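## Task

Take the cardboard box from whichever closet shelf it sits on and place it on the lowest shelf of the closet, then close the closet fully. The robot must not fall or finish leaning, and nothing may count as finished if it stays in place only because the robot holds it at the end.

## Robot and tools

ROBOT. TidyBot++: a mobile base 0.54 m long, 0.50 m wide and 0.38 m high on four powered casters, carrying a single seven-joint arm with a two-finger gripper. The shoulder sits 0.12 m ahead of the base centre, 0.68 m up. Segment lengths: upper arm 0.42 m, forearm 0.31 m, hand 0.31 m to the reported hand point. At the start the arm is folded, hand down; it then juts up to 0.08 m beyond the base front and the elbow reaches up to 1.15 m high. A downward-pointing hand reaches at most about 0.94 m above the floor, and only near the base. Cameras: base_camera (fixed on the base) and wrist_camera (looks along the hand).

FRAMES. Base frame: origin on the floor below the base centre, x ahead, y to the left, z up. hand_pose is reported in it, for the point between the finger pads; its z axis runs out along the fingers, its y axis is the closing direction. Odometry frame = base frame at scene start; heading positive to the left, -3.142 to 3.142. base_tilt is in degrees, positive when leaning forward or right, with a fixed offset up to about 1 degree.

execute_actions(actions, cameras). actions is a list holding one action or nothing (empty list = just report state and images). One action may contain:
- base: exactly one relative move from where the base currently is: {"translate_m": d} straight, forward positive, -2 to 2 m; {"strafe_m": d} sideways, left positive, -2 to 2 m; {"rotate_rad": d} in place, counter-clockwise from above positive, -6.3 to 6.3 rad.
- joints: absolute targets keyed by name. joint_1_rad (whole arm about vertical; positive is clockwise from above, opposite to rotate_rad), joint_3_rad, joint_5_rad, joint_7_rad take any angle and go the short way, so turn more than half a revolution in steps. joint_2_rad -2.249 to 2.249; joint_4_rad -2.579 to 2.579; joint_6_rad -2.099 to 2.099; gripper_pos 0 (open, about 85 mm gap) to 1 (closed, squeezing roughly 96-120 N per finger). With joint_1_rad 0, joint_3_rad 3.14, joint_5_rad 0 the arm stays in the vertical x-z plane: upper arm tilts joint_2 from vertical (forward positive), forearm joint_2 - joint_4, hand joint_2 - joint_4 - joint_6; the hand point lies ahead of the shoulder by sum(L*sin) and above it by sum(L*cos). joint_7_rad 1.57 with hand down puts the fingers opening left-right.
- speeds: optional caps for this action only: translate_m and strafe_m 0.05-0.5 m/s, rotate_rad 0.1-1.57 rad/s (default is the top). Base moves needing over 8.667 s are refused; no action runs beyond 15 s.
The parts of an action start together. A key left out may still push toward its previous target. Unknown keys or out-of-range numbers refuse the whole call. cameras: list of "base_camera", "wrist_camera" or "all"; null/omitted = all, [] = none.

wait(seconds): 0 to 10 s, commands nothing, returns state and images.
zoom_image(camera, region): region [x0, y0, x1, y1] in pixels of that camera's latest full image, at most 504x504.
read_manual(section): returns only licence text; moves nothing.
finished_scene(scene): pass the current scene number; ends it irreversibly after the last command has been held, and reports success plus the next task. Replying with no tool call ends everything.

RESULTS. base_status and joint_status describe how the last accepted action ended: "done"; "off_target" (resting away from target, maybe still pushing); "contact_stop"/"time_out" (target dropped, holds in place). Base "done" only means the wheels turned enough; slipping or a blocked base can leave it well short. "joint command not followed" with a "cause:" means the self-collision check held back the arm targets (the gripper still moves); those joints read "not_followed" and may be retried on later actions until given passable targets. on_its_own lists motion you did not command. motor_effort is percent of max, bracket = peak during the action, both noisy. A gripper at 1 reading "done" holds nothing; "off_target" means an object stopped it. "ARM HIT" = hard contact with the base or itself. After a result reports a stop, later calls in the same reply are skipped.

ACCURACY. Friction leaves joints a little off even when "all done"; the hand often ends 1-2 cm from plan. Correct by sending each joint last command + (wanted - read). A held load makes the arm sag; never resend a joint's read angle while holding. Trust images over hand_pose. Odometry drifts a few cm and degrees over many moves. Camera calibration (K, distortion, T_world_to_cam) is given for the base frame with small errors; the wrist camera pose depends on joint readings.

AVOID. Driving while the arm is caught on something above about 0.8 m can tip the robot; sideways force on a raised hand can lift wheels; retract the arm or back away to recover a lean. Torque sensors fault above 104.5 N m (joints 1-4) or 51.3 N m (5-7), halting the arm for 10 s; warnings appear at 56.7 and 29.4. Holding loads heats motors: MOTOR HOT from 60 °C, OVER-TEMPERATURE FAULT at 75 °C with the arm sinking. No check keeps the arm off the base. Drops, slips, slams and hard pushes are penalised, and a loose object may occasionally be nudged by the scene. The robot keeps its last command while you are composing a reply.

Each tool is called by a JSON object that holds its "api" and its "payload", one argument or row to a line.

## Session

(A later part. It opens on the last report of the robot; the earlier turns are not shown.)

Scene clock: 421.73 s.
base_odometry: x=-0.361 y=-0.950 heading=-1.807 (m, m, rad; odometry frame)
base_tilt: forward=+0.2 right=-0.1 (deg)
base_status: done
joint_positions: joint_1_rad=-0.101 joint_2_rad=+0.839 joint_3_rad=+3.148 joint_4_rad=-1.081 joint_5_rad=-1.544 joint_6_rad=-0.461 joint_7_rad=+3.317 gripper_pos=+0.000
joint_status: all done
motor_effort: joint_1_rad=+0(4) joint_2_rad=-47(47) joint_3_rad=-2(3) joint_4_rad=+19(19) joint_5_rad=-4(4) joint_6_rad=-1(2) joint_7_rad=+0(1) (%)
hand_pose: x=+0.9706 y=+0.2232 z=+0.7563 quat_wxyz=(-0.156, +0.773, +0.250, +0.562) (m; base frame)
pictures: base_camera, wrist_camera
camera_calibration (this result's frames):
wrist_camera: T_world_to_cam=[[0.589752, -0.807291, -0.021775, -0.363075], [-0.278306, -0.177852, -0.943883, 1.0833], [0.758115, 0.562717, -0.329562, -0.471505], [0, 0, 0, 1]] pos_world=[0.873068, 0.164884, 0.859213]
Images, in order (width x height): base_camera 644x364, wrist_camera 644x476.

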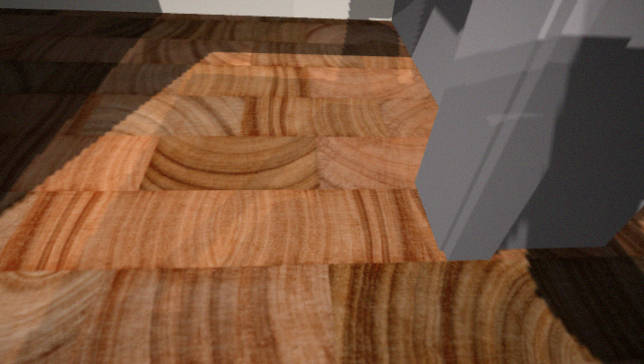

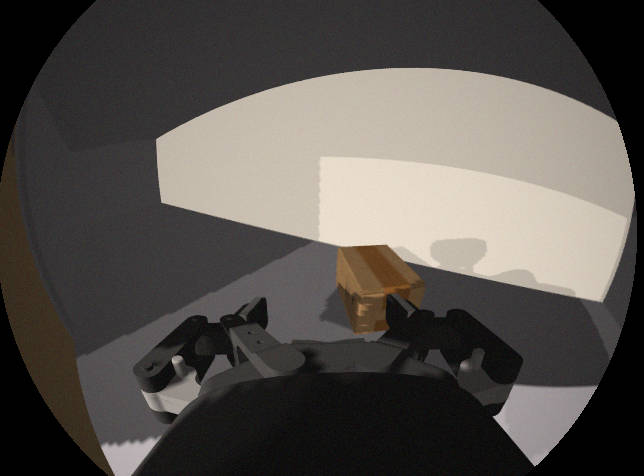

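{"api": "execute_actions", "payload": {
  "actions": [
    {"base":{"strafe_m":-0.06},"speeds":{"strafe_m":0.05}}
  ]
}}

Scene clock: 427.50 s.
base_odometry: x=-0.420 y=-0.937 heading=-1.807 (m, m, rad; odometry frame)
base_tilt: forward=+0.3 right=+0.0 (deg)
base_status: done
joint_positions: joint_1_rad=-0.100 joint_2_rad=+0.839 joint_3_rad=+3.148 joint_4_rad=-1.081 joint_5_rad=-1.544 joint_6_rad=-0.462 joint_7_rad=+3.317 gripper_pos=+0.000
joint_status: not commanded
motor_effort: joint_1_rad=+0(3) joint_2_rad=-47(50) joint_3_rad=-2(3) joint_4_rad=+19(19) joint_5_rad=-4(4) joint_6_rad=-1(1) joint_7_rad=+0(0) (%)
hand_pose: x=+0.9708 y=+0.2226 z=+0.7562 quat_wxyz=(-0.156, +0.773, +0.250, +0.562) (m; base frame)
pictures: base_camera, wrist_camera
camera_calibration (this result's frames):
wrist_camera: T_world_to_cam=[[0.589339, -0.807589, -0.0218928, -0.363047], [-0.278507, -0.177654, -0.943861, 1.08328], [0.758363, 0.562351, -0.329618, -0.471463], [0, 0, 0, 1]] pos_world=[0.8732, 0.164384, 0.859119]
Images, in order (width x height): base_camera 644x364, wrist_camera 644x476.

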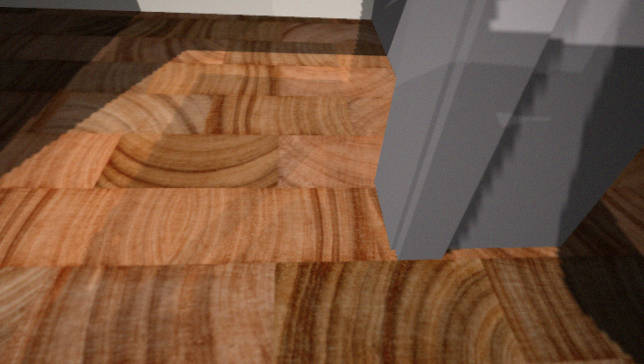

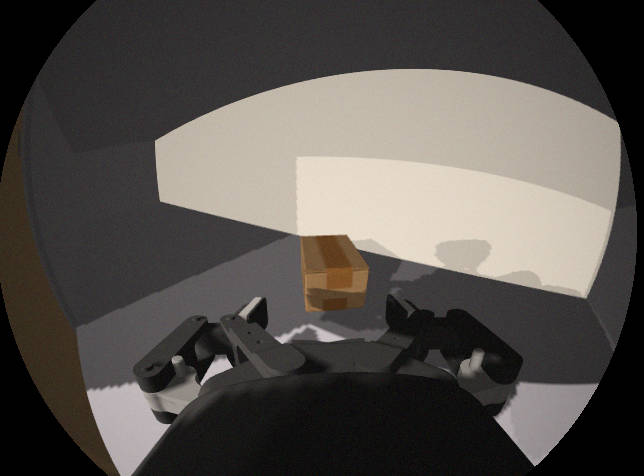

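{"api": "execute_actions", "payload": {
  "actions": [
    {"base":{"translate_m":0.022},"speeds":{"translate_m":0.05}}
  ],
  "cameras": []
}}

{"api": "execute_actions", "payload": {
  "actions": [
    {"base":{"strafe_m":0.018},"speeds":{"strafe_m":0.05}}
  ],
  "cameras": []
}}

{"api": "execute_actions", "payload": {
  "actions": [
    {"base":{"translate_m":0.022},"speeds":{"translate_m":0.05}}
  ],
  "cameras": ["wrist_camera"]
}}

Scene clock: 433.77 s.
base_odometry: x=-0.425 y=-0.958 heading=-1.807 (m, m, rad; odometry frame)
base_tilt: forward=+0.3 right=+0.0 (deg)
base_status: done
joint_positions: joint_1_rad=-0.100 joint_2_rad=+0.839 joint_3_rad=+3.148 joint_4_rad=-1.081 joint_5_rad=-1.544 joint_6_rad=-0.462 joint_7_rad=+3.317 gripper_pos=+0.000
joint_status: not commanded
motor_effort: joint_1_rad=+0(2) joint_2_rad=-47(49) joint_3_rad=-2(3) joint_4_rad=+19(21) joint_5_rad=-5(5) joint_6_rad=-1(2) joint_7_rad=-1(1) (%)
hand_pose: x=+0.9708 y=+0.2226 z=+0.7560 quat_wxyz=(-0.156, +0.773, +0.250, +0.562) (m; base frame)
pictures: none
No camera images: the call's "cameras" was empty. Leave "cameras" out to get every camera's image.

Scene clock: 434.60 s.
base_odometry: x=-0.408 y=-0.962 heading=-1.807 (m, m, rad; odometry frame)
base_tilt: forward=+0.3 right=+0.0 (deg)
base_status: done
joint_positions: joint_1_rad=-0.100 joint_2_rad=+0.839 joint_3_rad=+3.148 joint_4_rad=-1.081 joint_5_rad=-1.544 joint_6_rad=-0.462 joint_7_rad=+3.317 gripper_pos=+0.000
joint_status: not commanded
motor_effort: joint_1_rad=+0(4) joint_2_rad=-48(48) joint_3_rad=-2(3) joint_4_rad=+19(19) joint_5_rad=-5(4) joint_6_rad=-1(2) joint_7_rad=-1(1) (%)
hand_pose: x=+0.9708 y=+0.2225 z=+0.7560 quat_wxyz=(-0.156, +0.773, +0.250, +0.562) (m; base frame)
pictures: none
No camera images: the call's "cameras" was empty. Leave "cameras" out to get every camera's image.

Scene clock: 435.53 s.
base_odometry: x=-0.413 y=-0.984 heading=-1.807 (m, m, rad; odometry frame)
base_tilt: forward=+0.3 right=+0.0 (deg)
base_status: done
joint_positions: joint_1_rad=-0.100 joint_2_rad=+0.840 joint_3_rad=+3.148 joint_4_rad=-1.081 joint_5_rad=-1.544 joint_6_rad=-0.462 joint_7_rad=+3.317 gripper_pos=+0.000
joint_status: not commanded
motor_effort: joint_1_rad=+0(2) joint_2_rad=-47(50) joint_3_rad=-2(3) joint_4_rad=+19(20) joint_5_rad=-5(4) joint_6_rad=-1(1) joint_7_rad=-1(0) (%)
hand_pose: x=+0.9709 y=+0.2225 z=+0.7559 quat_wxyz=(-0.156, +0.773, +0.250, +0.562) (m; base frame)
pictures: wrist_camera
camera_calibration (this result's frames):
wrist_camera: T_world_to_cam=[[0.589531, -0.807442, -0.022151, -0.363188], [-0.278667, -0.177568, -0.943829, 1.08317], [0.758154, 0.56259, -0.32969, -0.471374], [0, 0, 0, 1]] pos_world=[0.873328, 0.164274, 0.858875]
Images, in order (width x height): wrist_camera 644x476.

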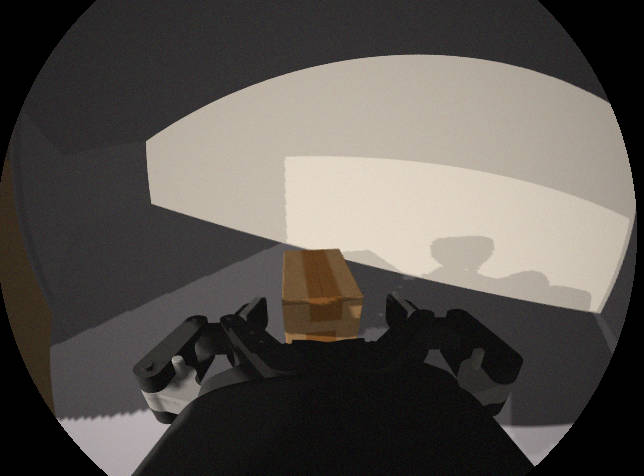

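{"api": "execute_actions", "payload": {
  "actions": [
    {"base":{"strafe_m":0.016},"speeds":{"strafe_m":0.05}}
  ],
  "cameras": []
}}

{"api": "execute_actions", "payload": {
  "actions": [
    {"base":{"translate_m":0.02},"speeds":{"translate_m":0.05}}
  ],
  "cameras": ["wrist_camera"]
}}

Scene clock: 439.27 s.
base_odometry: x=-0.397 y=-0.988 heading=-1.807 (m, m, rad; odometry frame)
base_tilt: forward=+0.2 right=+0.0 (deg)
base_status: done
joint_positions: joint_1_rad=-0.100 joint_2_rad=+0.840 joint_3_rad=+3.148 joint_4_rad=-1.081 joint_5_rad=-1.544 joint_6_rad=-0.462 joint_7_rad=+3.317 gripper_pos=+0.000
joint_status: not commanded
motor_effort: joint_1_rad=+0(3) joint_2_rad=-48(49) joint_3_rad=-2(4) joint_4_rad=+19(19) joint_5_rad=-4(4) joint_6_rad=-1(2) joint_7_rad=+0(1) (%)
hand_pose: x=+0.9708 y=+0.2229 z=+0.7559 quat_wxyz=(-0.156, +0.773, +0.250, +0.562) (m; base frame)
pictures: none
No camera images: the call's "cameras" was empty. Leave "cameras" out to get every camera's image.

Scene clock: 440.17 s.
base_odometry: x=-0.402 y=-1.007 heading=-1.807 (m, m, rad; odometry frame)
base_tilt: forward=+0.3 right=+0.0 (deg)
base_status: done
joint_positions: joint_1_rad=-0.100 joint_2_rad=+0.840 joint_3_rad=+3.148 joint_4_rad=-1.081 joint_5_rad=-1.544 joint_6_rad=-0.462 joint_7_rad=+3.317 gripper_pos=+0.000
joint_status: not commanded
motor_effort: joint_1_rad=+1(2) joint_2_rad=-46(49) joint_3_rad=-2(3) joint_4_rad=+19(21) joint_5_rad=-4(5) joint_6_rad=-1(2) joint_7_rad=-1(1) (%)
hand_pose: x=+0.9708 y=+0.2229 z=+0.7558 quat_wxyz=(-0.156, +0.773, +0.250, +0.562) (m; base frame)
pictures: wrist_camera
camera_calibration (this result's frames):
wrist_camera: T_world_to_cam=[[0.590024, -0.80708, -0.0222262, -0.363324], [-0.278583, -0.177668, -0.943836, 1.08311], [0.757802, 0.563077, -0.329667, -0.471355], [0, 0, 0, 1]] pos_world=[0.873299, 0.164611, 0.858809]
Images, in order (width x height): wrist_camera 644x476.

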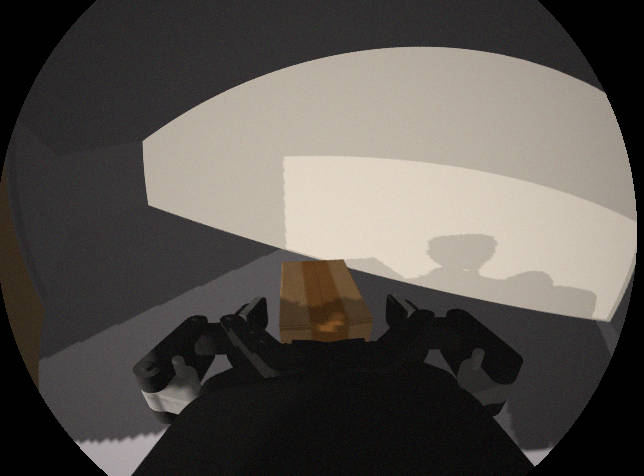

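{"api": "execute_actions", "payload": {
  "actions": [
    {"base":{"strafe_m":0.014},"speeds":{"strafe_m":0.05}}
  ],
  "cameras": []
}}

{"api": "execute_actions", "payload": {
  "actions": [
    {"base":{"translate_m":0.018},"speeds":{"translate_m":0.05}}
  ],
  "cameras": ["wrist_camera"]
}}

Scene clock: 444.20 s.
base_odometry: x=-0.388 y=-1.011 heading=-1.807 (m, m, rad; odometry frame)
base_tilt: forward=+0.2 right=-0.1 (deg)
base_status: done
joint_positions: joint_1_rad=-0.102 joint_2_rad=+0.840 joint_3_rad=+3.148 joint_4_rad=-1.081 joint_5_rad=-1.544 joint_6_rad=-0.462 joint_7_rad=+3.317 gripper_pos=+0.000
joint_status: not commanded
motor_effort: joint_1_rad=+0(3) joint_2_rad=-47(48) joint_3_rad=-2(4) joint_4_rad=+19(20) joint_5_rad=-4(4) joint_6_rad=-1(2) joint_7_rad=+0(0) (%)
hand_pose: x=+0.9705 y=+0.2241 z=+0.7558 quat_wxyz=(-0.157, +0.773, +0.251, +0.562) (m; base frame)
pictures: none
No camera images: the call's "cameras" was empty. Leave "cameras" out to get every camera's image.

Scene clock: 445.03 s.
base_odometry: x=-0.392 y=-1.028 heading=-1.807 (m, m, rad; odometry frame)
base_tilt: forward=+0.3 right=+0.0 (deg)
base_status: done
joint_positions: joint_1_rad=-0.102 joint_2_rad=+0.840 joint_3_rad=+3.148 joint_4_rad=-1.080 joint_5_rad=-1.544 joint_6_rad=-0.463 joint_7_rad=+3.317 gripper_pos=+0.000
joint_status: not commanded
motor_effort: joint_1_rad=+1(2) joint_2_rad=-47(49) joint_3_rad=-2(3) joint_4_rad=+19(20) joint_5_rad=-4(5) joint_6_rad=-1(2) joint_7_rad=+0(0) (%)
hand_pose: x=+0.9705 y=+0.2241 z=+0.7559 quat_wxyz=(-0.157, +0.773, +0.251, +0.562) (m; base frame)
pictures: wrist_camera
camera_calibration (this result's frames):
wrist_camera: T_world_to_cam=[[0.591233, -0.806194, -0.0222492, -0.363551], [-0.278268, -0.178023, -0.943862, 1.08305], [0.756975, 0.564233, -0.32959, -0.471306], [0, 0, 0, 1]] pos_world=[0.873087, 0.165641, 0.858822]
Images, in order (width x height): wrist_camera 644x476.

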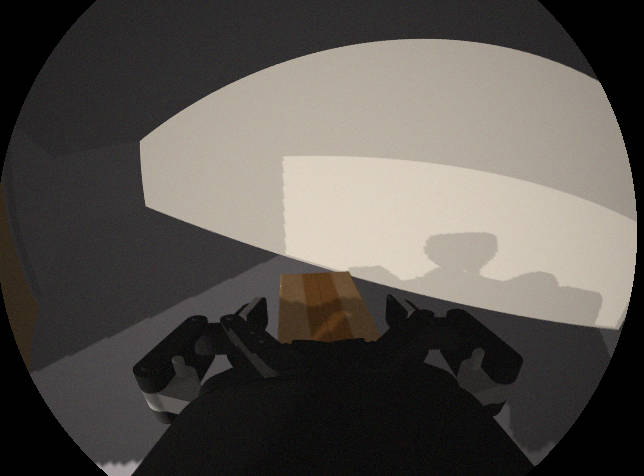

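{"api": "execute_actions", "payload": {
  "actions": [
    {"joints":{"gripper_pos":1.0}}
  ],
  "cameras": ["wrist_camera"]
}}

Scene clock: 448.53 s.
base_odometry: x=-0.392 y=-1.028 heading=-1.807 (m, m, rad; odometry frame)
base_tilt: forward=+0.3 right=+0.0 (deg)
base_status: not commanded
joint_positions: joint_1_rad=-0.102 joint_2_rad=+0.840 joint_3_rad=+3.148 joint_4_rad=-1.079 joint_5_rad=-1.544 joint_6_rad=-0.463 joint_7_rad=+3.317 gripper_pos=+0.336
joint_status: gripper_pos off_target (ended at +0.336, target +1.000)
motor_effort: joint_1_rad=+0(1) joint_2_rad=-46(47) joint_3_rad=-2(2) joint_4_rad=+19(20) joint_5_rad=-3(4) joint_6_rad=-1(2) joint_7_rad=+0(0) (%)
hand_pose: x=+0.9709 y=+0.2242 z=+0.7567 quat_wxyz=(-0.157, +0.772, +0.251, +0.562) (m; base frame)
pictures: wrist_camera
camera_calibration (this result's frames):
wrist_camera: T_world_to_cam=[[0.591341, -0.806136, -0.0214471, -0.364436], [-0.276731, -0.177872, -0.944342, 1.08278], [0.757453, 0.564364, -0.328266, -0.472866], [0, 0, 0, 1]] pos_world=[0.873319, 0.165681, 0.859476]
Images, in order (width x height): wrist_camera 644x476.

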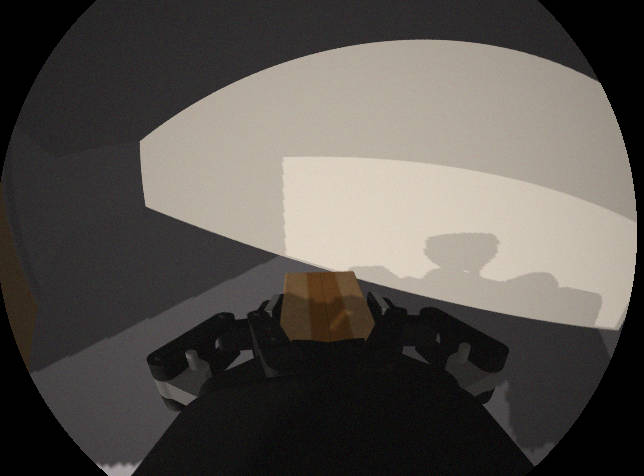

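{"api": "execute_actions", "payload": {
  "actions": [
    {"joints":{"joint_2_rad":0.79}}
  ],
  "cameras": ["wrist_camera"]
}}

Scene clock: 453.27 s.
base_odometry: x=-0.392 y=-1.028 heading=-1.807 (m, m, rad; odometry frame)
base_tilt: forward=+0.3 right=+0.0 (deg)
base_status: not commanded
joint_positions: joint_1_rad=-0.102 joint_2_rad=+0.810 joint_3_rad=+3.148 joint_4_rad=-1.079 joint_5_rad=-1.544 joint_6_rad=-0.463 joint_7_rad=+3.317 gripper_pos=+0.336
joint_status: all done
motor_effort: joint_1_rad=+1(0) joint_2_rad=-47(50) joint_3_rad=-2(2) joint_4_rad=+20(21) joint_5_rad=-4(5) joint_6_rad=-1(1) joint_7_rad=-1(1) (%)
hand_pose: x=+0.9682 y=+0.2239 z=+0.7830 quat_wxyz=(-0.154, +0.763, +0.252, +0.574) (m; base frame)
pictures: wrist_camera
camera_calibration (this result's frames):
wrist_camera: T_world_to_cam=[[0.591756, -0.806094, -0.00611737, -0.374937], [-0.248181, -0.17496, -0.952783, 1.08514], [0.766962, 0.565333, -0.303591, -0.490821], [0, 0, 0, 1]] pos_world=[0.867624, 0.165099, 0.882601]
Images, in order (width x height): wrist_camera 644x476.

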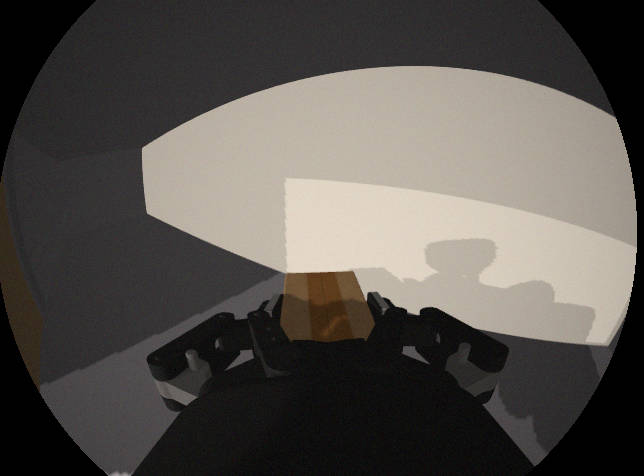

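{"api": "execute_actions", "payload": {
  "actions": [
    {"base":{"translate_m":-0.45},"speeds":{"translate_m":0.3}}
  ]
}}

{"api": "execute_actions", "payload": {
  "actions": [
    {"base":{"strafe_m":0.08},"joints":{"joint_1_rad":0.0,"joint_5_rad":0.0,"joint_6_rad":0.0,"joint_7_rad":1.57},"speeds":{"strafe_m":0.15}}
  ]
}}

Scene clock: 470.27 s.
base_odometry: x=-0.287 y=-0.591 heading=-1.807 (m, m, rad; odometry frame)
base_tilt: forward=+0.2 right=+0.0 (deg)
base_status: done
joint_positions: joint_1_rad=-0.101 joint_2_rad=+0.808 joint_3_rad=+3.148 joint_4_rad=-1.079 joint_5_rad=-1.544 joint_6_rad=-0.463 joint_7_rad=+3.317 gripper_pos=+0.336
joint_status: not commanded
motor_effort: joint_1_rad=+0(3) joint_2_rad=-48(51) joint_3_rad=-2(3) joint_4_rad=+21(21) joint_5_rad=-4(5) joint_6_rad=-1(2) joint_7_rad=-1(1) (%)
hand_pose: x=+0.9683 y=+0.2232 z=+0.7844 quat_wxyz=(-0.154, +0.763, +0.252, +0.575) (m; base frame)
pictures: base_camera, wrist_camera
camera_calibration (this result's frames):
wrist_camera: T_world_to_cam=[[0.591095, -0.806584, -0.00526021, -0.375457], [-0.246707, -0.17458, -0.953235, 1.08527], [0.767946, 0.564751, -0.302184, -0.491889], [0, 0, 0, 1]] pos_world=[0.86742, 0.164423, 0.883904]
Images, in order (width x height): base_camera 644x364, wrist_camera 644x476.

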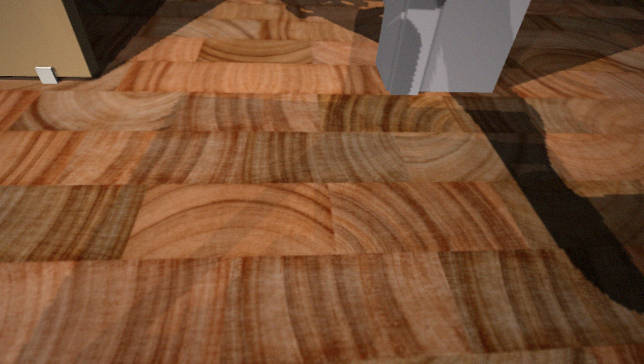

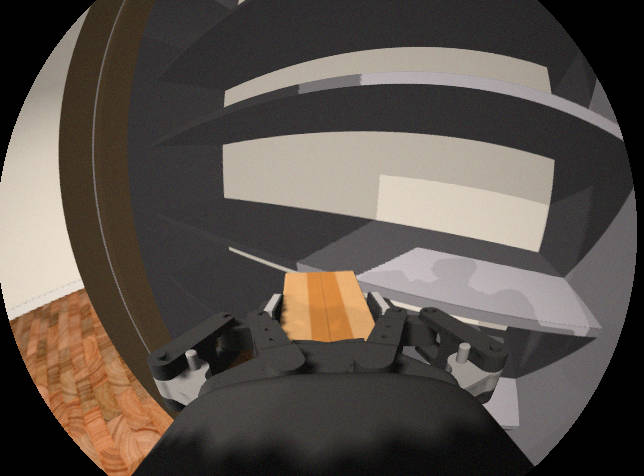

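Scene clock: 472.20 s.
base_odometry: x=-0.209 y=-0.609 heading=-1.807 (m, m, rad; odometry frame)
base_tilt: forward=+0.3 right=-0.1 (deg)
base_status: done
joint_positions: joint_1_rad=-0.009 joint_2_rad=+0.807 joint_3_rad=+3.148 joint_4_rad=-1.079 joint_5_rad=-0.010 joint_6_rad=-0.041 joint_7_rad=+1.583 gripper_pos=+0.336
joint_status: all done
motor_effort: joint_1_rad=+1(4) joint_2_rad=-49(49) joint_3_rad=+0(4) joint_4_rad=+21(21) joint_5_rad=+0(4) joint_6_rad=+10(10) joint_7_rad=+0(0) (%)
hand_pose: x=+1.0136 y=+0.0063 z=+0.7671 quat_wxyz=(+0.001, +0.821, +0.004, +0.571) (m; base frame)
pictures: base_camera, wrist_camera
camera_calibration (this result's frames):
wrist_camera: T_world_to_cam=[[0.0376006, -0.997675, -0.0568314, 0.024528], [-0.358564, 0.0396144, -0.932664, 1.13836], [0.932748, 0.0554464, -0.356241, -0.531838], [0, 0, 0, 1]] pos_world=[0.903322, 0.00886412, 0.873636]
Images, in order (width x height): base_camera 644x364, wrist_camera 644x476.

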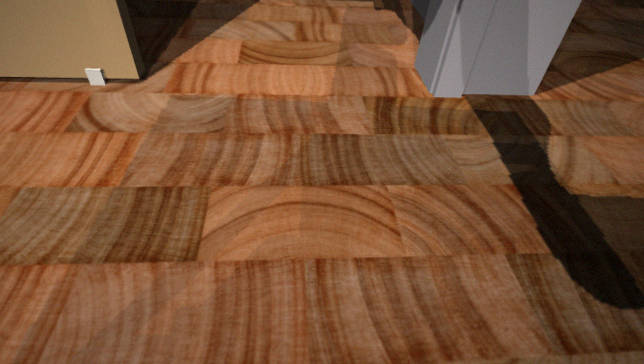

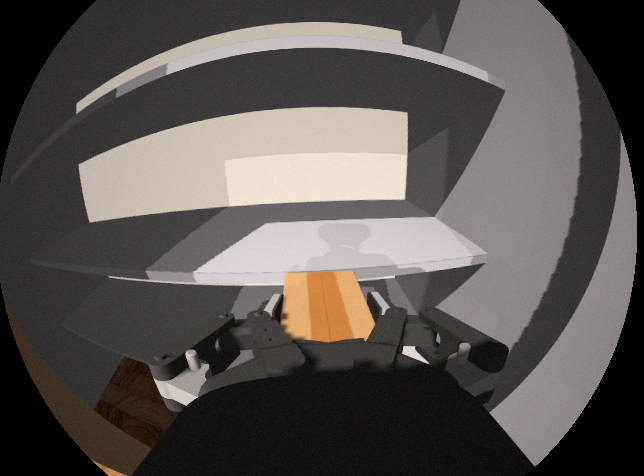

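{"api": "execute_actions", "payload": {
  "actions": [
    {"joints":{"joint_2_rad":1.18,"joint_4_rad":-1.40,"joint_6_rad":0.75}}
  ]
}}

Scene clock: 478.97 s.
base_odometry: x=-0.209 y=-0.609 heading=-1.807 (m, m, rad; odometry frame)
base_tilt: forward=+0.3 right=-0.1 (deg)
base_status: not commanded
joint_positions: joint_1_rad=-0.009 joint_2_rad=+1.188 joint_3_rad=+3.148 joint_4_rad=-1.404 joint_5_rad=-0.010 joint_6_rad=+0.706 joint_7_rad=+1.583 gripper_pos=+0.336
joint_status: all done
motor_effort: joint_1_rad=+0(0) joint_2_rad=-49(57) joint_3_rad=+0(0) joint_4_rad=+14(21) joint_5_rad=+0(1) joint_6_rad=+10(11) joint_7_rad=-1(1) (%)
hand_pose: x=+0.9694 y=+0.0040 z=+0.4746 quat_wxyz=(+0.004, +0.809, +0.004, +0.587) (m; base frame)
pictures: base_camera, wrist_camera
camera_calibration (this result's frames):
wrist_camera: T_world_to_cam=[[0.0360441, -0.998118, -0.0496099, 0.00530823], [-0.320201, 0.0354904, -0.946685, 0.81922], [0.946664, 0.0500075, -0.318319, -0.626201], [0, 0, 0, 1]] pos_world=[0.854925, 0.00753857, 0.576475]
Images, in order (width x height): base_camera 644x364, wrist_camera 644x476.

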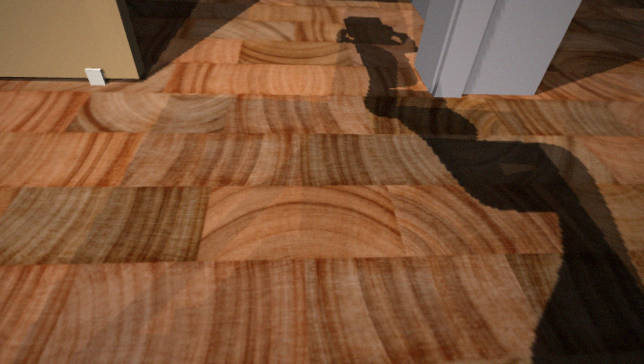

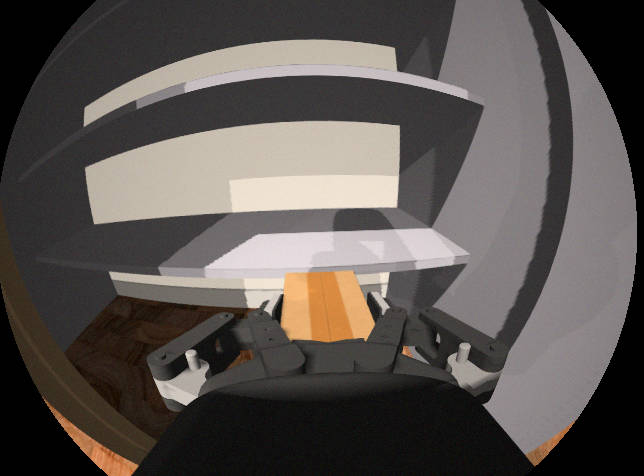

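{"api": "execute_actions", "payload": {
  "actions": [
    {"joints":{"joint_2_rad":1.15}}
  ],
  "cameras": []
}}

{"api": "execute_actions", "payload": {
  "actions": [
    {"base":{"translate_m":0.27},"speeds":{"translate_m":0.2}}
  ]
}}

Scene clock: 484.23 s.
base_odometry: x=-0.209 y=-0.609 heading=-1.807 (m, m, rad; odometry frame)
base_tilt: forward=+0.3 right=+0.0 (deg)
base_status: not commanded
joint_positions: joint_1_rad=-0.009 joint_2_rad=+1.171 joint_3_rad=+3.148 joint_4_rad=-1.404 joint_5_rad=-0.010 joint_6_rad=+0.706 joint_7_rad=+1.583 gripper_pos=+0.336
joint_status: all done
motor_effort: joint_1_rad=+0(0) joint_2_rad=-49(51) joint_3_rad=+0(0) joint_4_rad=+14(15) joint_5_rad=-1(1) joint_6_rad=+10(11) joint_7_rad=-1(0) (%)
hand_pose: x=+0.9728 y=+0.0040 z=+0.4890 quat_wxyz=(+0.004, +0.804, +0.004, +0.594) (m; base frame)
pictures: none
No camera images: the call's "cameras" was empty. Leave "cameras" out to get every camera's image.

Scene clock: 486.37 s.
base_odometry: x=-0.272 y=-0.872 heading=-1.807 (m, m, rad; odometry frame)
base_tilt: forward=+0.3 right=+0.0 (deg)
base_status: done
joint_positions: joint_1_rad=-0.009 joint_2_rad=+1.171 joint_3_rad=+3.148 joint_4_rad=-1.404 joint_5_rad=-0.010 joint_6_rad=+0.706 joint_7_rad=+1.583 gripper_pos=+0.336
joint_status: not commanded
motor_effort: joint_1_rad=+0(1) joint_2_rad=-48(51) joint_3_rad=+0(1) joint_4_rad=+14(16) joint_5_rad=-1(0) joint_6_rad=+10(11) joint_7_rad=+0(0) (%)
hand_pose: x=+0.9728 y=+0.0040 z=+0.4890 quat_wxyz=(+0.004, +0.804, +0.004, +0.594) (m; base frame)
pictures: base_camera, wrist_camera
camera_calibration (this result's frames):
wrist_camera: T_world_to_cam=[[0.036866, -0.998111, -0.0491466, 0.00489261], [-0.304029, 0.0356464, -0.951996, 0.820867], [0.951949, 0.0500383, -0.302141, -0.637867], [0, 0, 0, 1]] pos_world=[0.856604, 0.00754018, 0.588977]
Images, in order (width x height): base_camera 644x364, wrist_camera 644x476.

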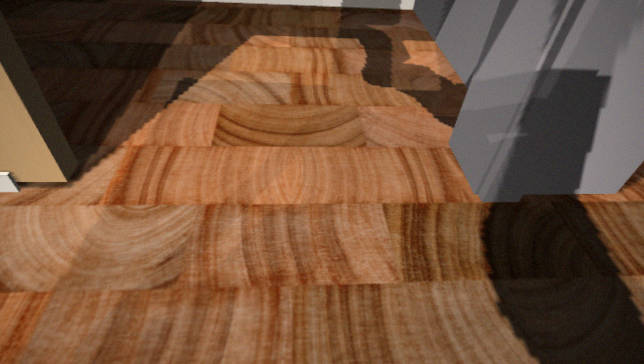

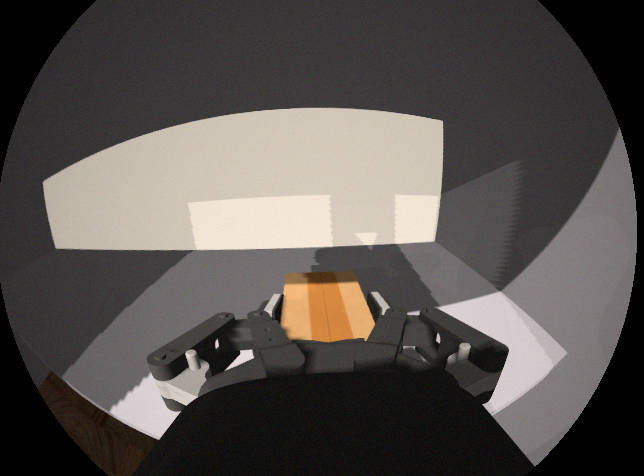

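{"api": "execute_actions", "payload": {
  "actions": [
    {"base":{"translate_m":0.04},"speeds":{"translate_m":0.1}}
  ],
  "cameras": []
}}

{"api": "execute_actions", "payload": {
  "actions": [
    {"joints":{"joint_2_rad":1.19}}
  ]
}}

Scene clock: 491.00 s.
base_odometry: x=-0.281 y=-0.911 heading=-1.806 (m, m, rad; odometry frame)
base_tilt: forward=+0.3 right=+0.0 (deg)
base_status: done
joint_positions: joint_1_rad=-0.009 joint_2_rad=+1.171 joint_3_rad=+3.148 joint_4_rad=-1.404 joint_5_rad=-0.010 joint_6_rad=+0.706 joint_7_rad=+1.583 gripper_pos=+0.336
joint_status: not commanded
motor_effort: joint_1_rad=+0(3) joint_2_rad=-49(50) joint_3_rad=+0(1) joint_4_rad=+14(15) joint_5_rad=-1(1) joint_6_rad=+10(10) joint_7_rad=+0(1) (%)
hand_pose: x=+0.9729 y=+0.0039 z=+0.4891 quat_wxyz=(+0.004, +0.804, +0.004, +0.594) (m; base frame)
pictures: none
No camera images: the call's "cameras" was empty. Leave "cameras" out to get every camera's image.

Scene clock: 491.73 s.
base_odometry: x=-0.281 y=-0.911 heading=-1.806 (m, m, rad; odometry frame)
base_tilt: forward=+0.3 right=+0.0 (deg)
base_status: not commanded
joint_positions: joint_1_rad=-0.009 joint_2_rad=+1.186 joint_3_rad=+3.148 joint_4_rad=-1.404 joint_5_rad=-0.010 joint_6_rad=+0.706 joint_7_rad=+1.583 gripper_pos=+0.336
joint_status: all done
motor_effort: joint_1_rad=+0(1) joint_2_rad=-50(50) joint_3_rad=+0(0) joint_4_rad=+14(14) joint_5_rad=-1(1) joint_6_rad=+10(10) joint_7_rad=-1(0) (%)
hand_pose: x=+0.9697 y=+0.0039 z=+0.4756 quat_wxyz=(+0.004, +0.809, +0.004, +0.588) (m; base frame)
pictures: base_camera, wrist_camera
camera_calibration (this result's frames):
wrist_camera: T_world_to_cam=[[0.0360113, -0.998121, -0.0495696, 0.00527836], [-0.31887, 0.0355328, -0.947132, 0.819216], [0.947114, 0.0499137, -0.316992, -0.627179], [0, 0, 0, 1]] pos_world=[0.855043, 0.00746426, 0.577357]
Images, in order (width x height): base_camera 644x364, wrist_camera 644x476.

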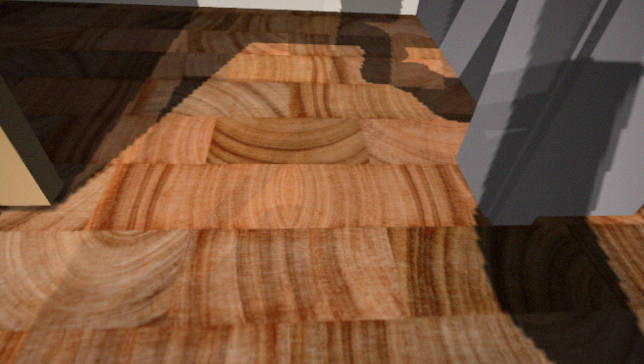

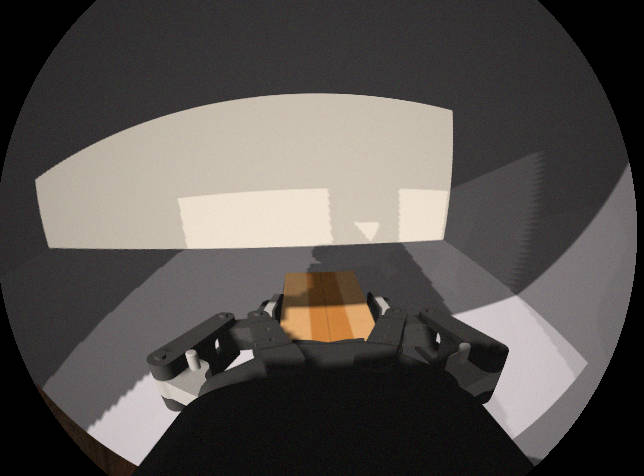

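{"api": "execute_actions", "payload": {
  "actions": [
    {"joints":{"joint_2_rad":1.205}}
  ],
  "cameras": ["wrist_camera"]
}}

Scene clock: 495.47 s.
base_odometry: x=-0.281 y=-0.911 heading=-1.806 (m, m, rad; odometry frame)
base_tilt: forward=+0.2 right=+0.0 (deg)
base_status: not commanded
joint_positions: joint_1_rad=-0.009 joint_2_rad=+1.196 joint_3_rad=+3.148 joint_4_rad=-1.404 joint_5_rad=-0.010 joint_6_rad=+0.706 joint_7_rad=+1.583 gripper_pos=+0.336
joint_status: all done
motor_effort: joint_1_rad=+0(1) joint_2_rad=-48(51) joint_3_rad=+0(0) joint_4_rad=+13(14) joint_5_rad=+0(0) joint_6_rad=+10(10) joint_7_rad=+0(0) (%)
hand_pose: x=+0.9678 y=+0.0039 z=+0.4677 quat_wxyz=(+0.004, +0.812, +0.004, +0.584) (m; base frame)
pictures: wrist_camera
camera_calibration (this result's frames):
wrist_camera: T_world_to_cam=[[0.0355483, -0.998126, -0.0498167, 0.00550195], [-0.327679, 0.0354512, -0.944124, 0.818213], [0.94412, 0.049886, -0.325805, -0.620814], [0, 0, 0, 1]] pos_world=[0.854038, 0.00745493, 0.570504]
Images, in order (width x height): wrist_camera 644x476.

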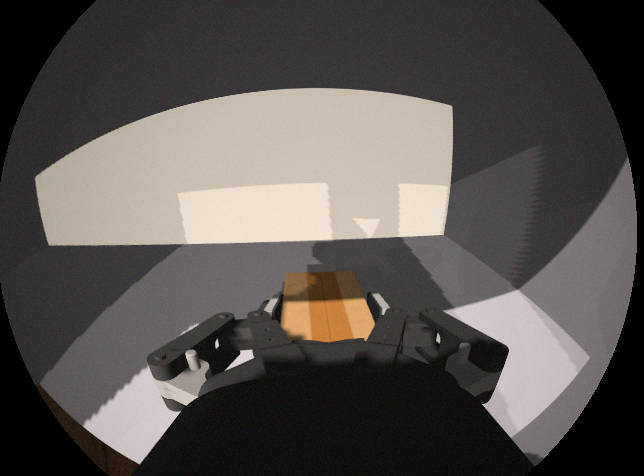

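{"api": "execute_actions", "payload": {
  "actions": [
    {"joints":{"joint_2_rad":1.22}}
  ],
  "cameras": []
}}

Scene clock: 498.00 s.
base_odometry: x=-0.281 y=-0.911 heading=-1.806 (m, m, rad; odometry frame)
base_tilt: forward=+0.3 right=+0.0 (deg)
base_status: not commanded
joint_positions: joint_1_rad=-0.009 joint_2_rad=+1.210 joint_3_rad=+3.148 joint_4_rad=-1.404 joint_5_rad=-0.010 joint_6_rad=+0.707 joint_7_rad=+1.583 gripper_pos=+0.336
joint_status: all done
motor_effort: joint_1_rad=+0(1) joint_2_rad=-48(49) joint_3_rad=+0(0) joint_4_rad=+13(14) joint_5_rad=-1(1) joint_6_rad=+9(10) joint_7_rad=-1(1) (%)
hand_pose: x=+0.9647 y=+0.0039 z=+0.4559 quat_wxyz=(+0.004, +0.816, +0.004, +0.579) (m; base frame)
pictures: none
No camera images: the call's "cameras" was empty. Leave "cameras" out to get every camera's image.

{"api": "execute_actions", "payload": {
  "actions": [
    {"joints":{"joint_2_rad":1.235}}
  ],
  "cameras": ["wrist_camera"]
}}

Scene clock: 500.60 s.
base_odometry: x=-0.281 y=-0.911 heading=-1.806 (m, m, rad; odometry frame)
base_tilt: forward=+0.2 right=+0.0 (deg)
base_status: not commanded
joint_positions: joint_1_rad=-0.009 joint_2_rad=+1.212 joint_3_rad=+3.148 joint_4_rad=-1.404 joint_5_rad=-0.010 joint_6_rad=+0.713 joint_7_rad=+1.583 gripper_pos=+0.336
joint_status: all done
motor_effort: joint_1_rad=+0(1) joint_2_rad=-47(48) joint_3_rad=+0(0) joint_4_rad=+12(13) joint_5_rad=-1(1) joint_6_rad=+8(9) joint_7_rad=+0(1) (%)
hand_pose: x=+0.9647 y=+0.0038 z=+0.4555 quat_wxyz=(+0.004, +0.815, +0.004, +0.580) (m; base frame)
pictures: wrist_camera
camera_calibration (this result's frames):
wrist_camera: T_world_to_cam=[[0.035045, -0.998134, -0.0500088, 0.00553881], [-0.337257, 0.0352925, -0.940751, 0.813371], [0.94076, 0.0498344, -0.335391, -0.614335], [0, 0, 0, 1]] pos_world=[0.852063, 0.00743759, 0.559414]
Images, in order (width x height): wrist_camera 644x476.

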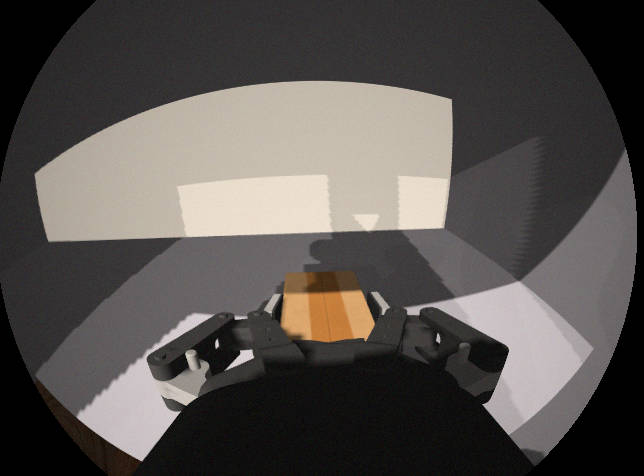

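{"api": "execute_actions", "payload": {
  "actions": []
}}

Scene clock: 515.77 s.
base_odometry: x=-0.281 y=-0.911 heading=-1.806 (m, m, rad; odometry frame)
base_tilt: forward=+0.3 right=+0.0 (deg)
base_status: not commanded
joint_positions: joint_1_rad=-0.009 joint_2_rad=+1.212 joint_3_rad=+3.148 joint_4_rad=-1.404 joint_5_rad=-0.010 joint_6_rad=+0.713 joint_7_rad=+1.583 gripper_pos=+0.336
joint_status: all done
motor_effort: joint_1_rad=+1(1) joint_2_rad=-47(48) joint_3_rad=+0(0) joint_4_rad=+12(13) joint_5_rad=-1(1) joint_6_rad=+8(9) joint_7_rad=-1(1) (%)
hand_pose: x=+0.9647 y=+0.0038 z=+0.4555 quat_wxyz=(+0.004, +0.815, +0.004, +0.580) (m; base frame)
pictures: base_camera, wrist_camera
camera_calibration (this result's frames):
wrist_camera: T_world_to_cam=[[0.0350449, -0.998134, -0.0500085, 0.00553858], [-0.337257, 0.0352923, -0.940751, 0.813371], [0.94076, 0.0498342, -0.335391, -0.614335], [0, 0, 0, 1]] pos_world=[0.852063, 0.00743745, 0.559414]
Images, in order (width x height): base_camera 644x364, wrist_camera 644x476.

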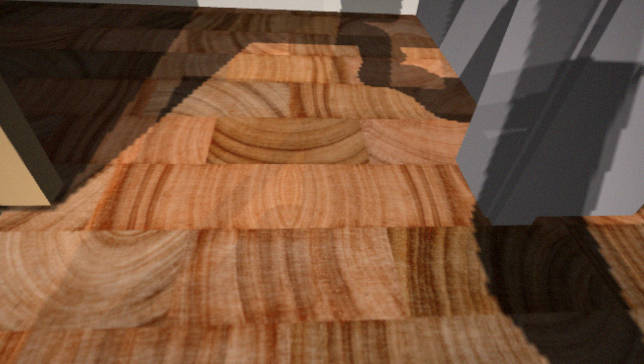

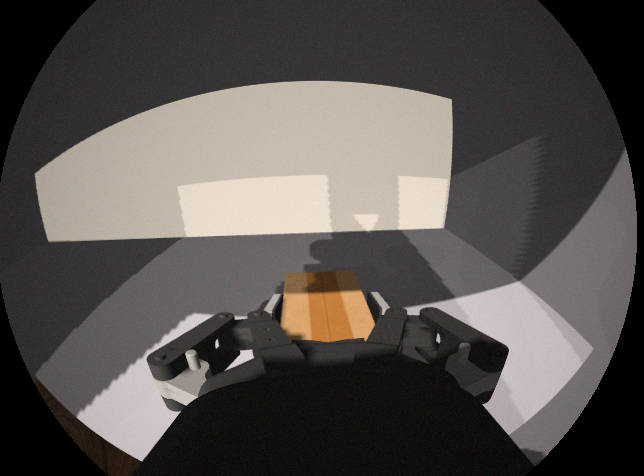

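{"api": "execute_actions", "payload": {
  "actions": [
    {"joints":{"gripper_pos":0.0}}
  ],
  "cameras": ["wrist_camera"]
}}

{"api": "execute_actions", "payload": {
  "actions": [
    {"base":{"translate_m":-0.2},"speeds":{"translate_m":0.2},"joints":{"joint_2_rad":1.19}}
  ],
  "cameras": ["wrist_camera"]
}}

Scene clock: 520.50 s.
base_odometry: x=-0.281 y=-0.911 heading=-1.806 (m, m, rad; odometry frame)
base_tilt: forward=+0.3 right=+0.0 (deg)
base_status: not commanded
joint_positions: joint_1_rad=-0.009 joint_2_rad=+1.216 joint_3_rad=+3.148 joint_4_rad=-1.404 joint_5_rad=-0.010 joint_6_rad=+0.713 joint_7_rad=+1.583 gripper_pos=+0.000
joint_status: all done
motor_effort: joint_1_rad=+0(0) joint_2_rad=-47(49) joint_3_rad=+0(0) joint_4_rad=+13(13) joint_5_rad=+0(1) joint_6_rad=+9(10) joint_7_rad=+0(0) (%)
hand_pose: x=+0.9639 y=+0.0038 z=+0.4525 quat_wxyz=(+0.004, +0.816, +0.004, +0.579) (m; base frame)
pictures: wrist_camera
camera_calibration (this result's frames):
wrist_camera: T_world_to_cam=[[0.0348681, -0.998135, -0.0500993, 0.00562149], [-0.340577, 0.0352615, -0.939555, 0.812951], [0.93957, 0.0498232, -0.338712, -0.611929], [0, 0, 0, 1]] pos_world=[0.851626, 0.00743339, 0.556826]
Images, in order (width x height): wrist_camera 644x476.

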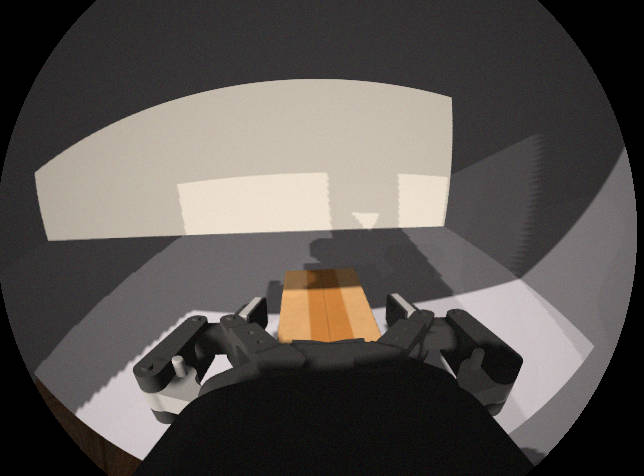

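Scene clock: 522.30 s.
base_odometry: x=-0.234 y=-0.716 heading=-1.805 (m, m, rad; odometry frame)
base_tilt: forward=+0.2 right=+0.0 (deg)
base_status: done
joint_positions: joint_1_rad=-0.009 joint_2_rad=+1.200 joint_3_rad=+3.148 joint_4_rad=-1.404 joint_5_rad=-0.010 joint_6_rad=+0.713 joint_7_rad=+1.583 gripper_pos=+0.000
joint_status: all done
motor_effort: joint_1_rad=+0(2) joint_2_rad=-47(51) joint_3_rad=+0(1) joint_4_rad=+13(14) joint_5_rad=-1(0) joint_6_rad=+9(10) joint_7_rad=-1(1) (%)
hand_pose: x=+0.9676 y=+0.0037 z=+0.4663 quat_wxyz=(+0.004, +0.811, +0.004, +0.585) (m; base frame)
pictures: wrist_camera
camera_calibration (this result's frames):
wrist_camera: T_world_to_cam=[[0.0354356, -0.998137, -0.0496724, 0.0052617], [-0.325141, 0.035485, -0.945, 0.814798], [0.945001, 0.0496371, -0.323278, -0.623104], [0, 0, 0, 1]] pos_world=[0.853572, 0.00726794, 0.568809]
Images, in order (width x height): wrist_camera 644x476.

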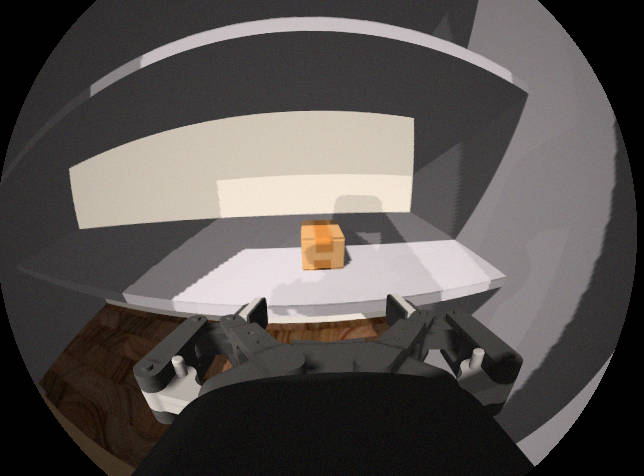

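{"api": "execute_actions", "payload": {
  "actions": [
    {"base":{"translate_m":-0.06},"joints":{"joint_1_rad":0.0,"joint_2_rad":-0.2,"joint_4_rad":-1.9,"joint_6_rad":0.21,"gripper_pos":0.92}}
  ],
  "cameras": ["wrist_camera"]
}}

{"api": "execute_actions", "payload": {
  "actions": [
    {"base":{"strafe_m":0.3},"speeds":{"strafe_m":0.3}}
  ]
}}

Scene clock: 533.30 s.
base_odometry: x=-0.220 y=-0.658 heading=-1.804 (m, m, rad; odometry frame)
base_tilt: forward=+0.2 right=+0.0 (deg)
base_status: done
joint_positions: joint_1_rad=-0.009 joint_2_rad=-0.190 joint_3_rad=+3.148 joint_4_rad=-1.878 joint_5_rad=-0.010 joint_6_rad=+0.252 joint_7_rad=+1.583 gripper_pos=+0.920
joint_status: all done
motor_effort: joint_1_rad=+0(3) joint_2_rad=-14(51) joint_3_rad=+1(1) joint_4_rad=+21(20) joint_5_rad=-1(1) joint_6_rad=+10(11) joint_7_rad=-1(1) (%)
hand_pose: x=+0.6604 y=+0.0015 z=+1.0998 quat_wxyz=(+0.000, +0.658, +0.000, +0.753) (m; base frame)
pictures: wrist_camera
camera_calibration (this result's frames):
wrist_camera: T_world_to_cam=[[0.0573741, -0.997548, -0.0400669, 0.0204299], [0.122553, 0.0468667, -0.991355, 1.06896], [0.990802, 0.0519678, 0.124941, -0.651146], [0, 0, 0, 1]] pos_world=[0.512981, 0.00411971, 1.14189]
Images, in order (width x height): wrist_camera 644x476.

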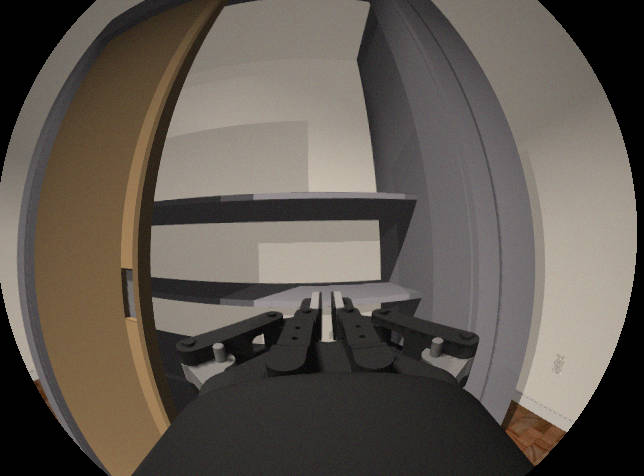

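Scene clock: 535.27 s.
base_odometry: x=+0.072 y=-0.727 heading=-1.804 (m, m, rad; odometry frame)
base_tilt: forward=+0.2 right=+0.0 (deg)
base_status: done
joint_positions: joint_1_rad=-0.008 joint_2_rad=-0.190 joint_3_rad=+3.147 joint_4_rad=-1.879 joint_5_rad=-0.010 joint_6_rad=+0.251 joint_7_rad=+1.583 gripper_pos=+0.920
joint_status: not commanded
motor_effort: joint_1_rad=+0(2) joint_2_rad=-15(15) joint_3_rad=+1(3) joint_4_rad=+21(21) joint_5_rad=+0(0) joint_6_rad=+10(10) joint_7_rad=-1(0) (%)
hand_pose: x=+0.6604 y=+0.0018 z=+1.0989 quat_wxyz=(+0.000, +0.659, +0.000, +0.752) (m; base frame)
pictures: base_camera, wrist_camera
camera_calibration (this result's frames):
wrist_camera: T_world_to_cam=[[0.057589, -0.997538, -0.040014, 0.0204171], [0.120567, 0.0467364, -0.991604, 1.06967], [0.991033, 0.0522811, 0.122961, -0.649068], [0, 0, 0, 1]] pos_world=[0.513106, 0.00430825, 1.14132]
Images, in order (width x height): base_camera 644x364, wrist_camera 644x476.

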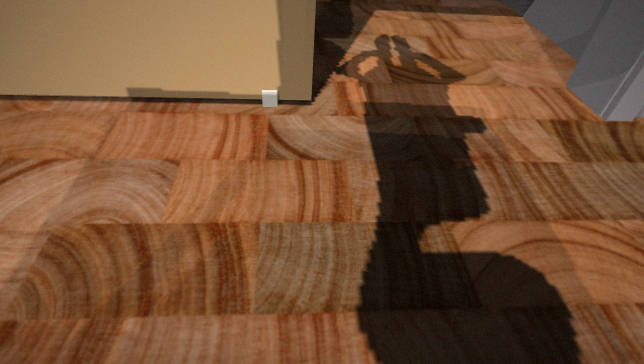

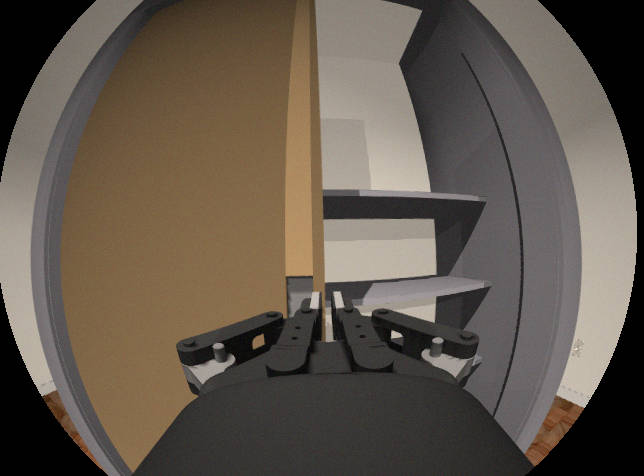

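{"api": "execute_actions", "payload": {
  "actions": [
    {"base":{"strafe_m":0.04},"speeds":{"strafe_m":0.1},"joints":{"joint_6_rad":0.12,"joint_7_rad":3.13}}
  ],
  "cameras": ["wrist_camera"]
}}

Scene clock: 551.00 s.
base_odometry: x=+0.111 y=-0.736 heading=-1.804 (m, m, rad; odometry frame)
base_tilt: forward=+0.2 right=+0.0 (deg)
base_status: done
joint_positions: joint_1_rad=-0.008 joint_2_rad=-0.190 joint_3_rad=+3.147 joint_4_rad=-1.879 joint_5_rad=-0.010 joint_6_rad=+0.161 joint_7_rad=+3.117 gripper_pos=+0.920
joint_status: all done
motor_effort: joint_1_rad=+0(2) joint_2_rad=-14(15) joint_3_rad=+1(3) joint_4_rad=+21(21) joint_5_rad=-1(1) joint_6_rad=+9(9) joint_7_rad=+0(1) (%)
hand_pose: x=+0.6629 y=+0.0017 z=+1.0709 quat_wxyz=(+0.501, +0.498, +0.481, +0.520) (m; base frame)
pictures: wrist_camera
camera_calibration (this result's frames):
wrist_camera: T_world_to_cam=[[0.00978221, -0.0833767, 0.99647, -1.06076], [-0.00717338, -0.996498, -0.0833086, 0.15531], [0.999926, -0.00633312, -0.010346, -0.511073], [0, 0, 0, 1]] pos_world=[0.522526, 0.0630868, 1.06466]
Images, in order (width x height): wrist_camera 644x476.

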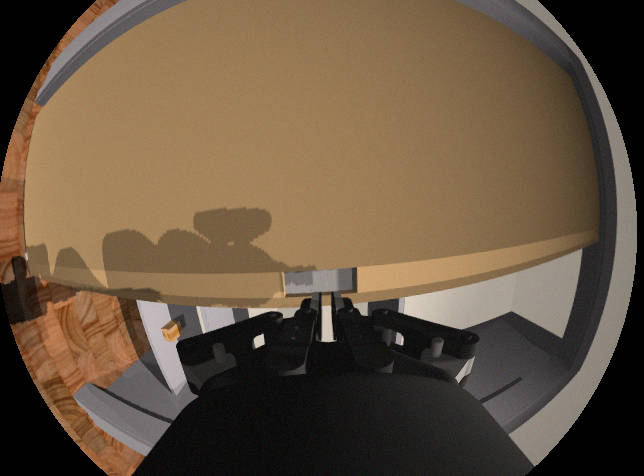

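{"api": "execute_actions", "payload": {
  "actions": [
    {"base":{"translate_m":0.09},"speeds":{"translate_m":0.15}}
  ],
  "cameras": ["wrist_camera"]
}}

{"api": "zoom_image", "payload": {
  "camera": "wrist_camera",
  "region": [220, 200, 440, 360]
}}

Scene clock: 565.43 s.
base_odometry: x=+0.090 y=-0.824 heading=-1.804 (m, m, rad; odometry frame)
base_tilt: forward=+0.2 right=+0.0 (deg)
base_status: done
joint_positions: joint_1_rad=-0.008 joint_2_rad=-0.193 joint_3_rad=+3.147 joint_4_rad=-1.880 joint_5_rad=-0.010 joint_6_rad=+0.159 joint_7_rad=+3.117 gripper_pos=+0.920
joint_status: not commanded
motor_effort: joint_1_rad=+0(0) joint_2_rad=-14(18) joint_3_rad=+1(1) joint_4_rad=+21(21) joint_5_rad=-2(2) joint_6_rad=+10(10) joint_7_rad=-1(1) (%)
hand_pose: x=+0.6616 y=+0.0017 z=+1.0716 quat_wxyz=(+0.501, +0.498, +0.481, +0.520) (m; base frame)
pictures: wrist_camera
camera_calibration (this result's frames):
wrist_camera: T_world_to_cam=[[0.00902583, -0.0833967, 0.996476, -1.06088], [-0.00709339, -0.996496, -0.0833342, 0.155324], [0.999934, -0.00631623, -0.00958577, -0.510608], [0, 0, 0, 1]] pos_world=[0.521252, 0.0630806, 1.06519]
Images, in order (width x height): wrist_camera 644x476.

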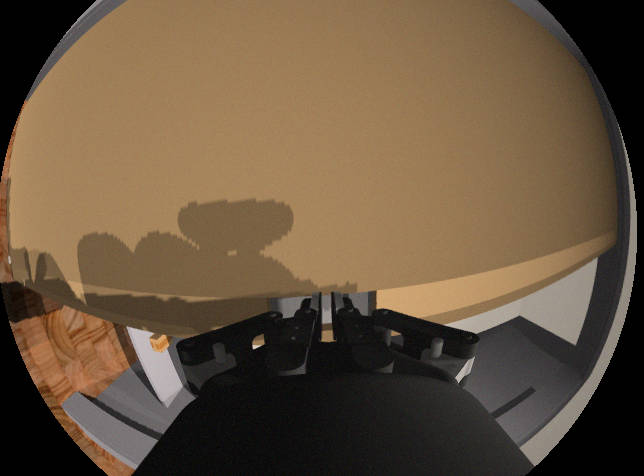

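Region (220, 200, 440, 360) of wrist_camera's 644x476 image, scaled by 2.291; it fills the top 367 rows of this view, and the rest is white.

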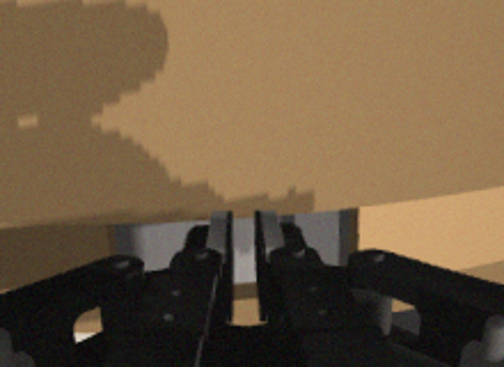

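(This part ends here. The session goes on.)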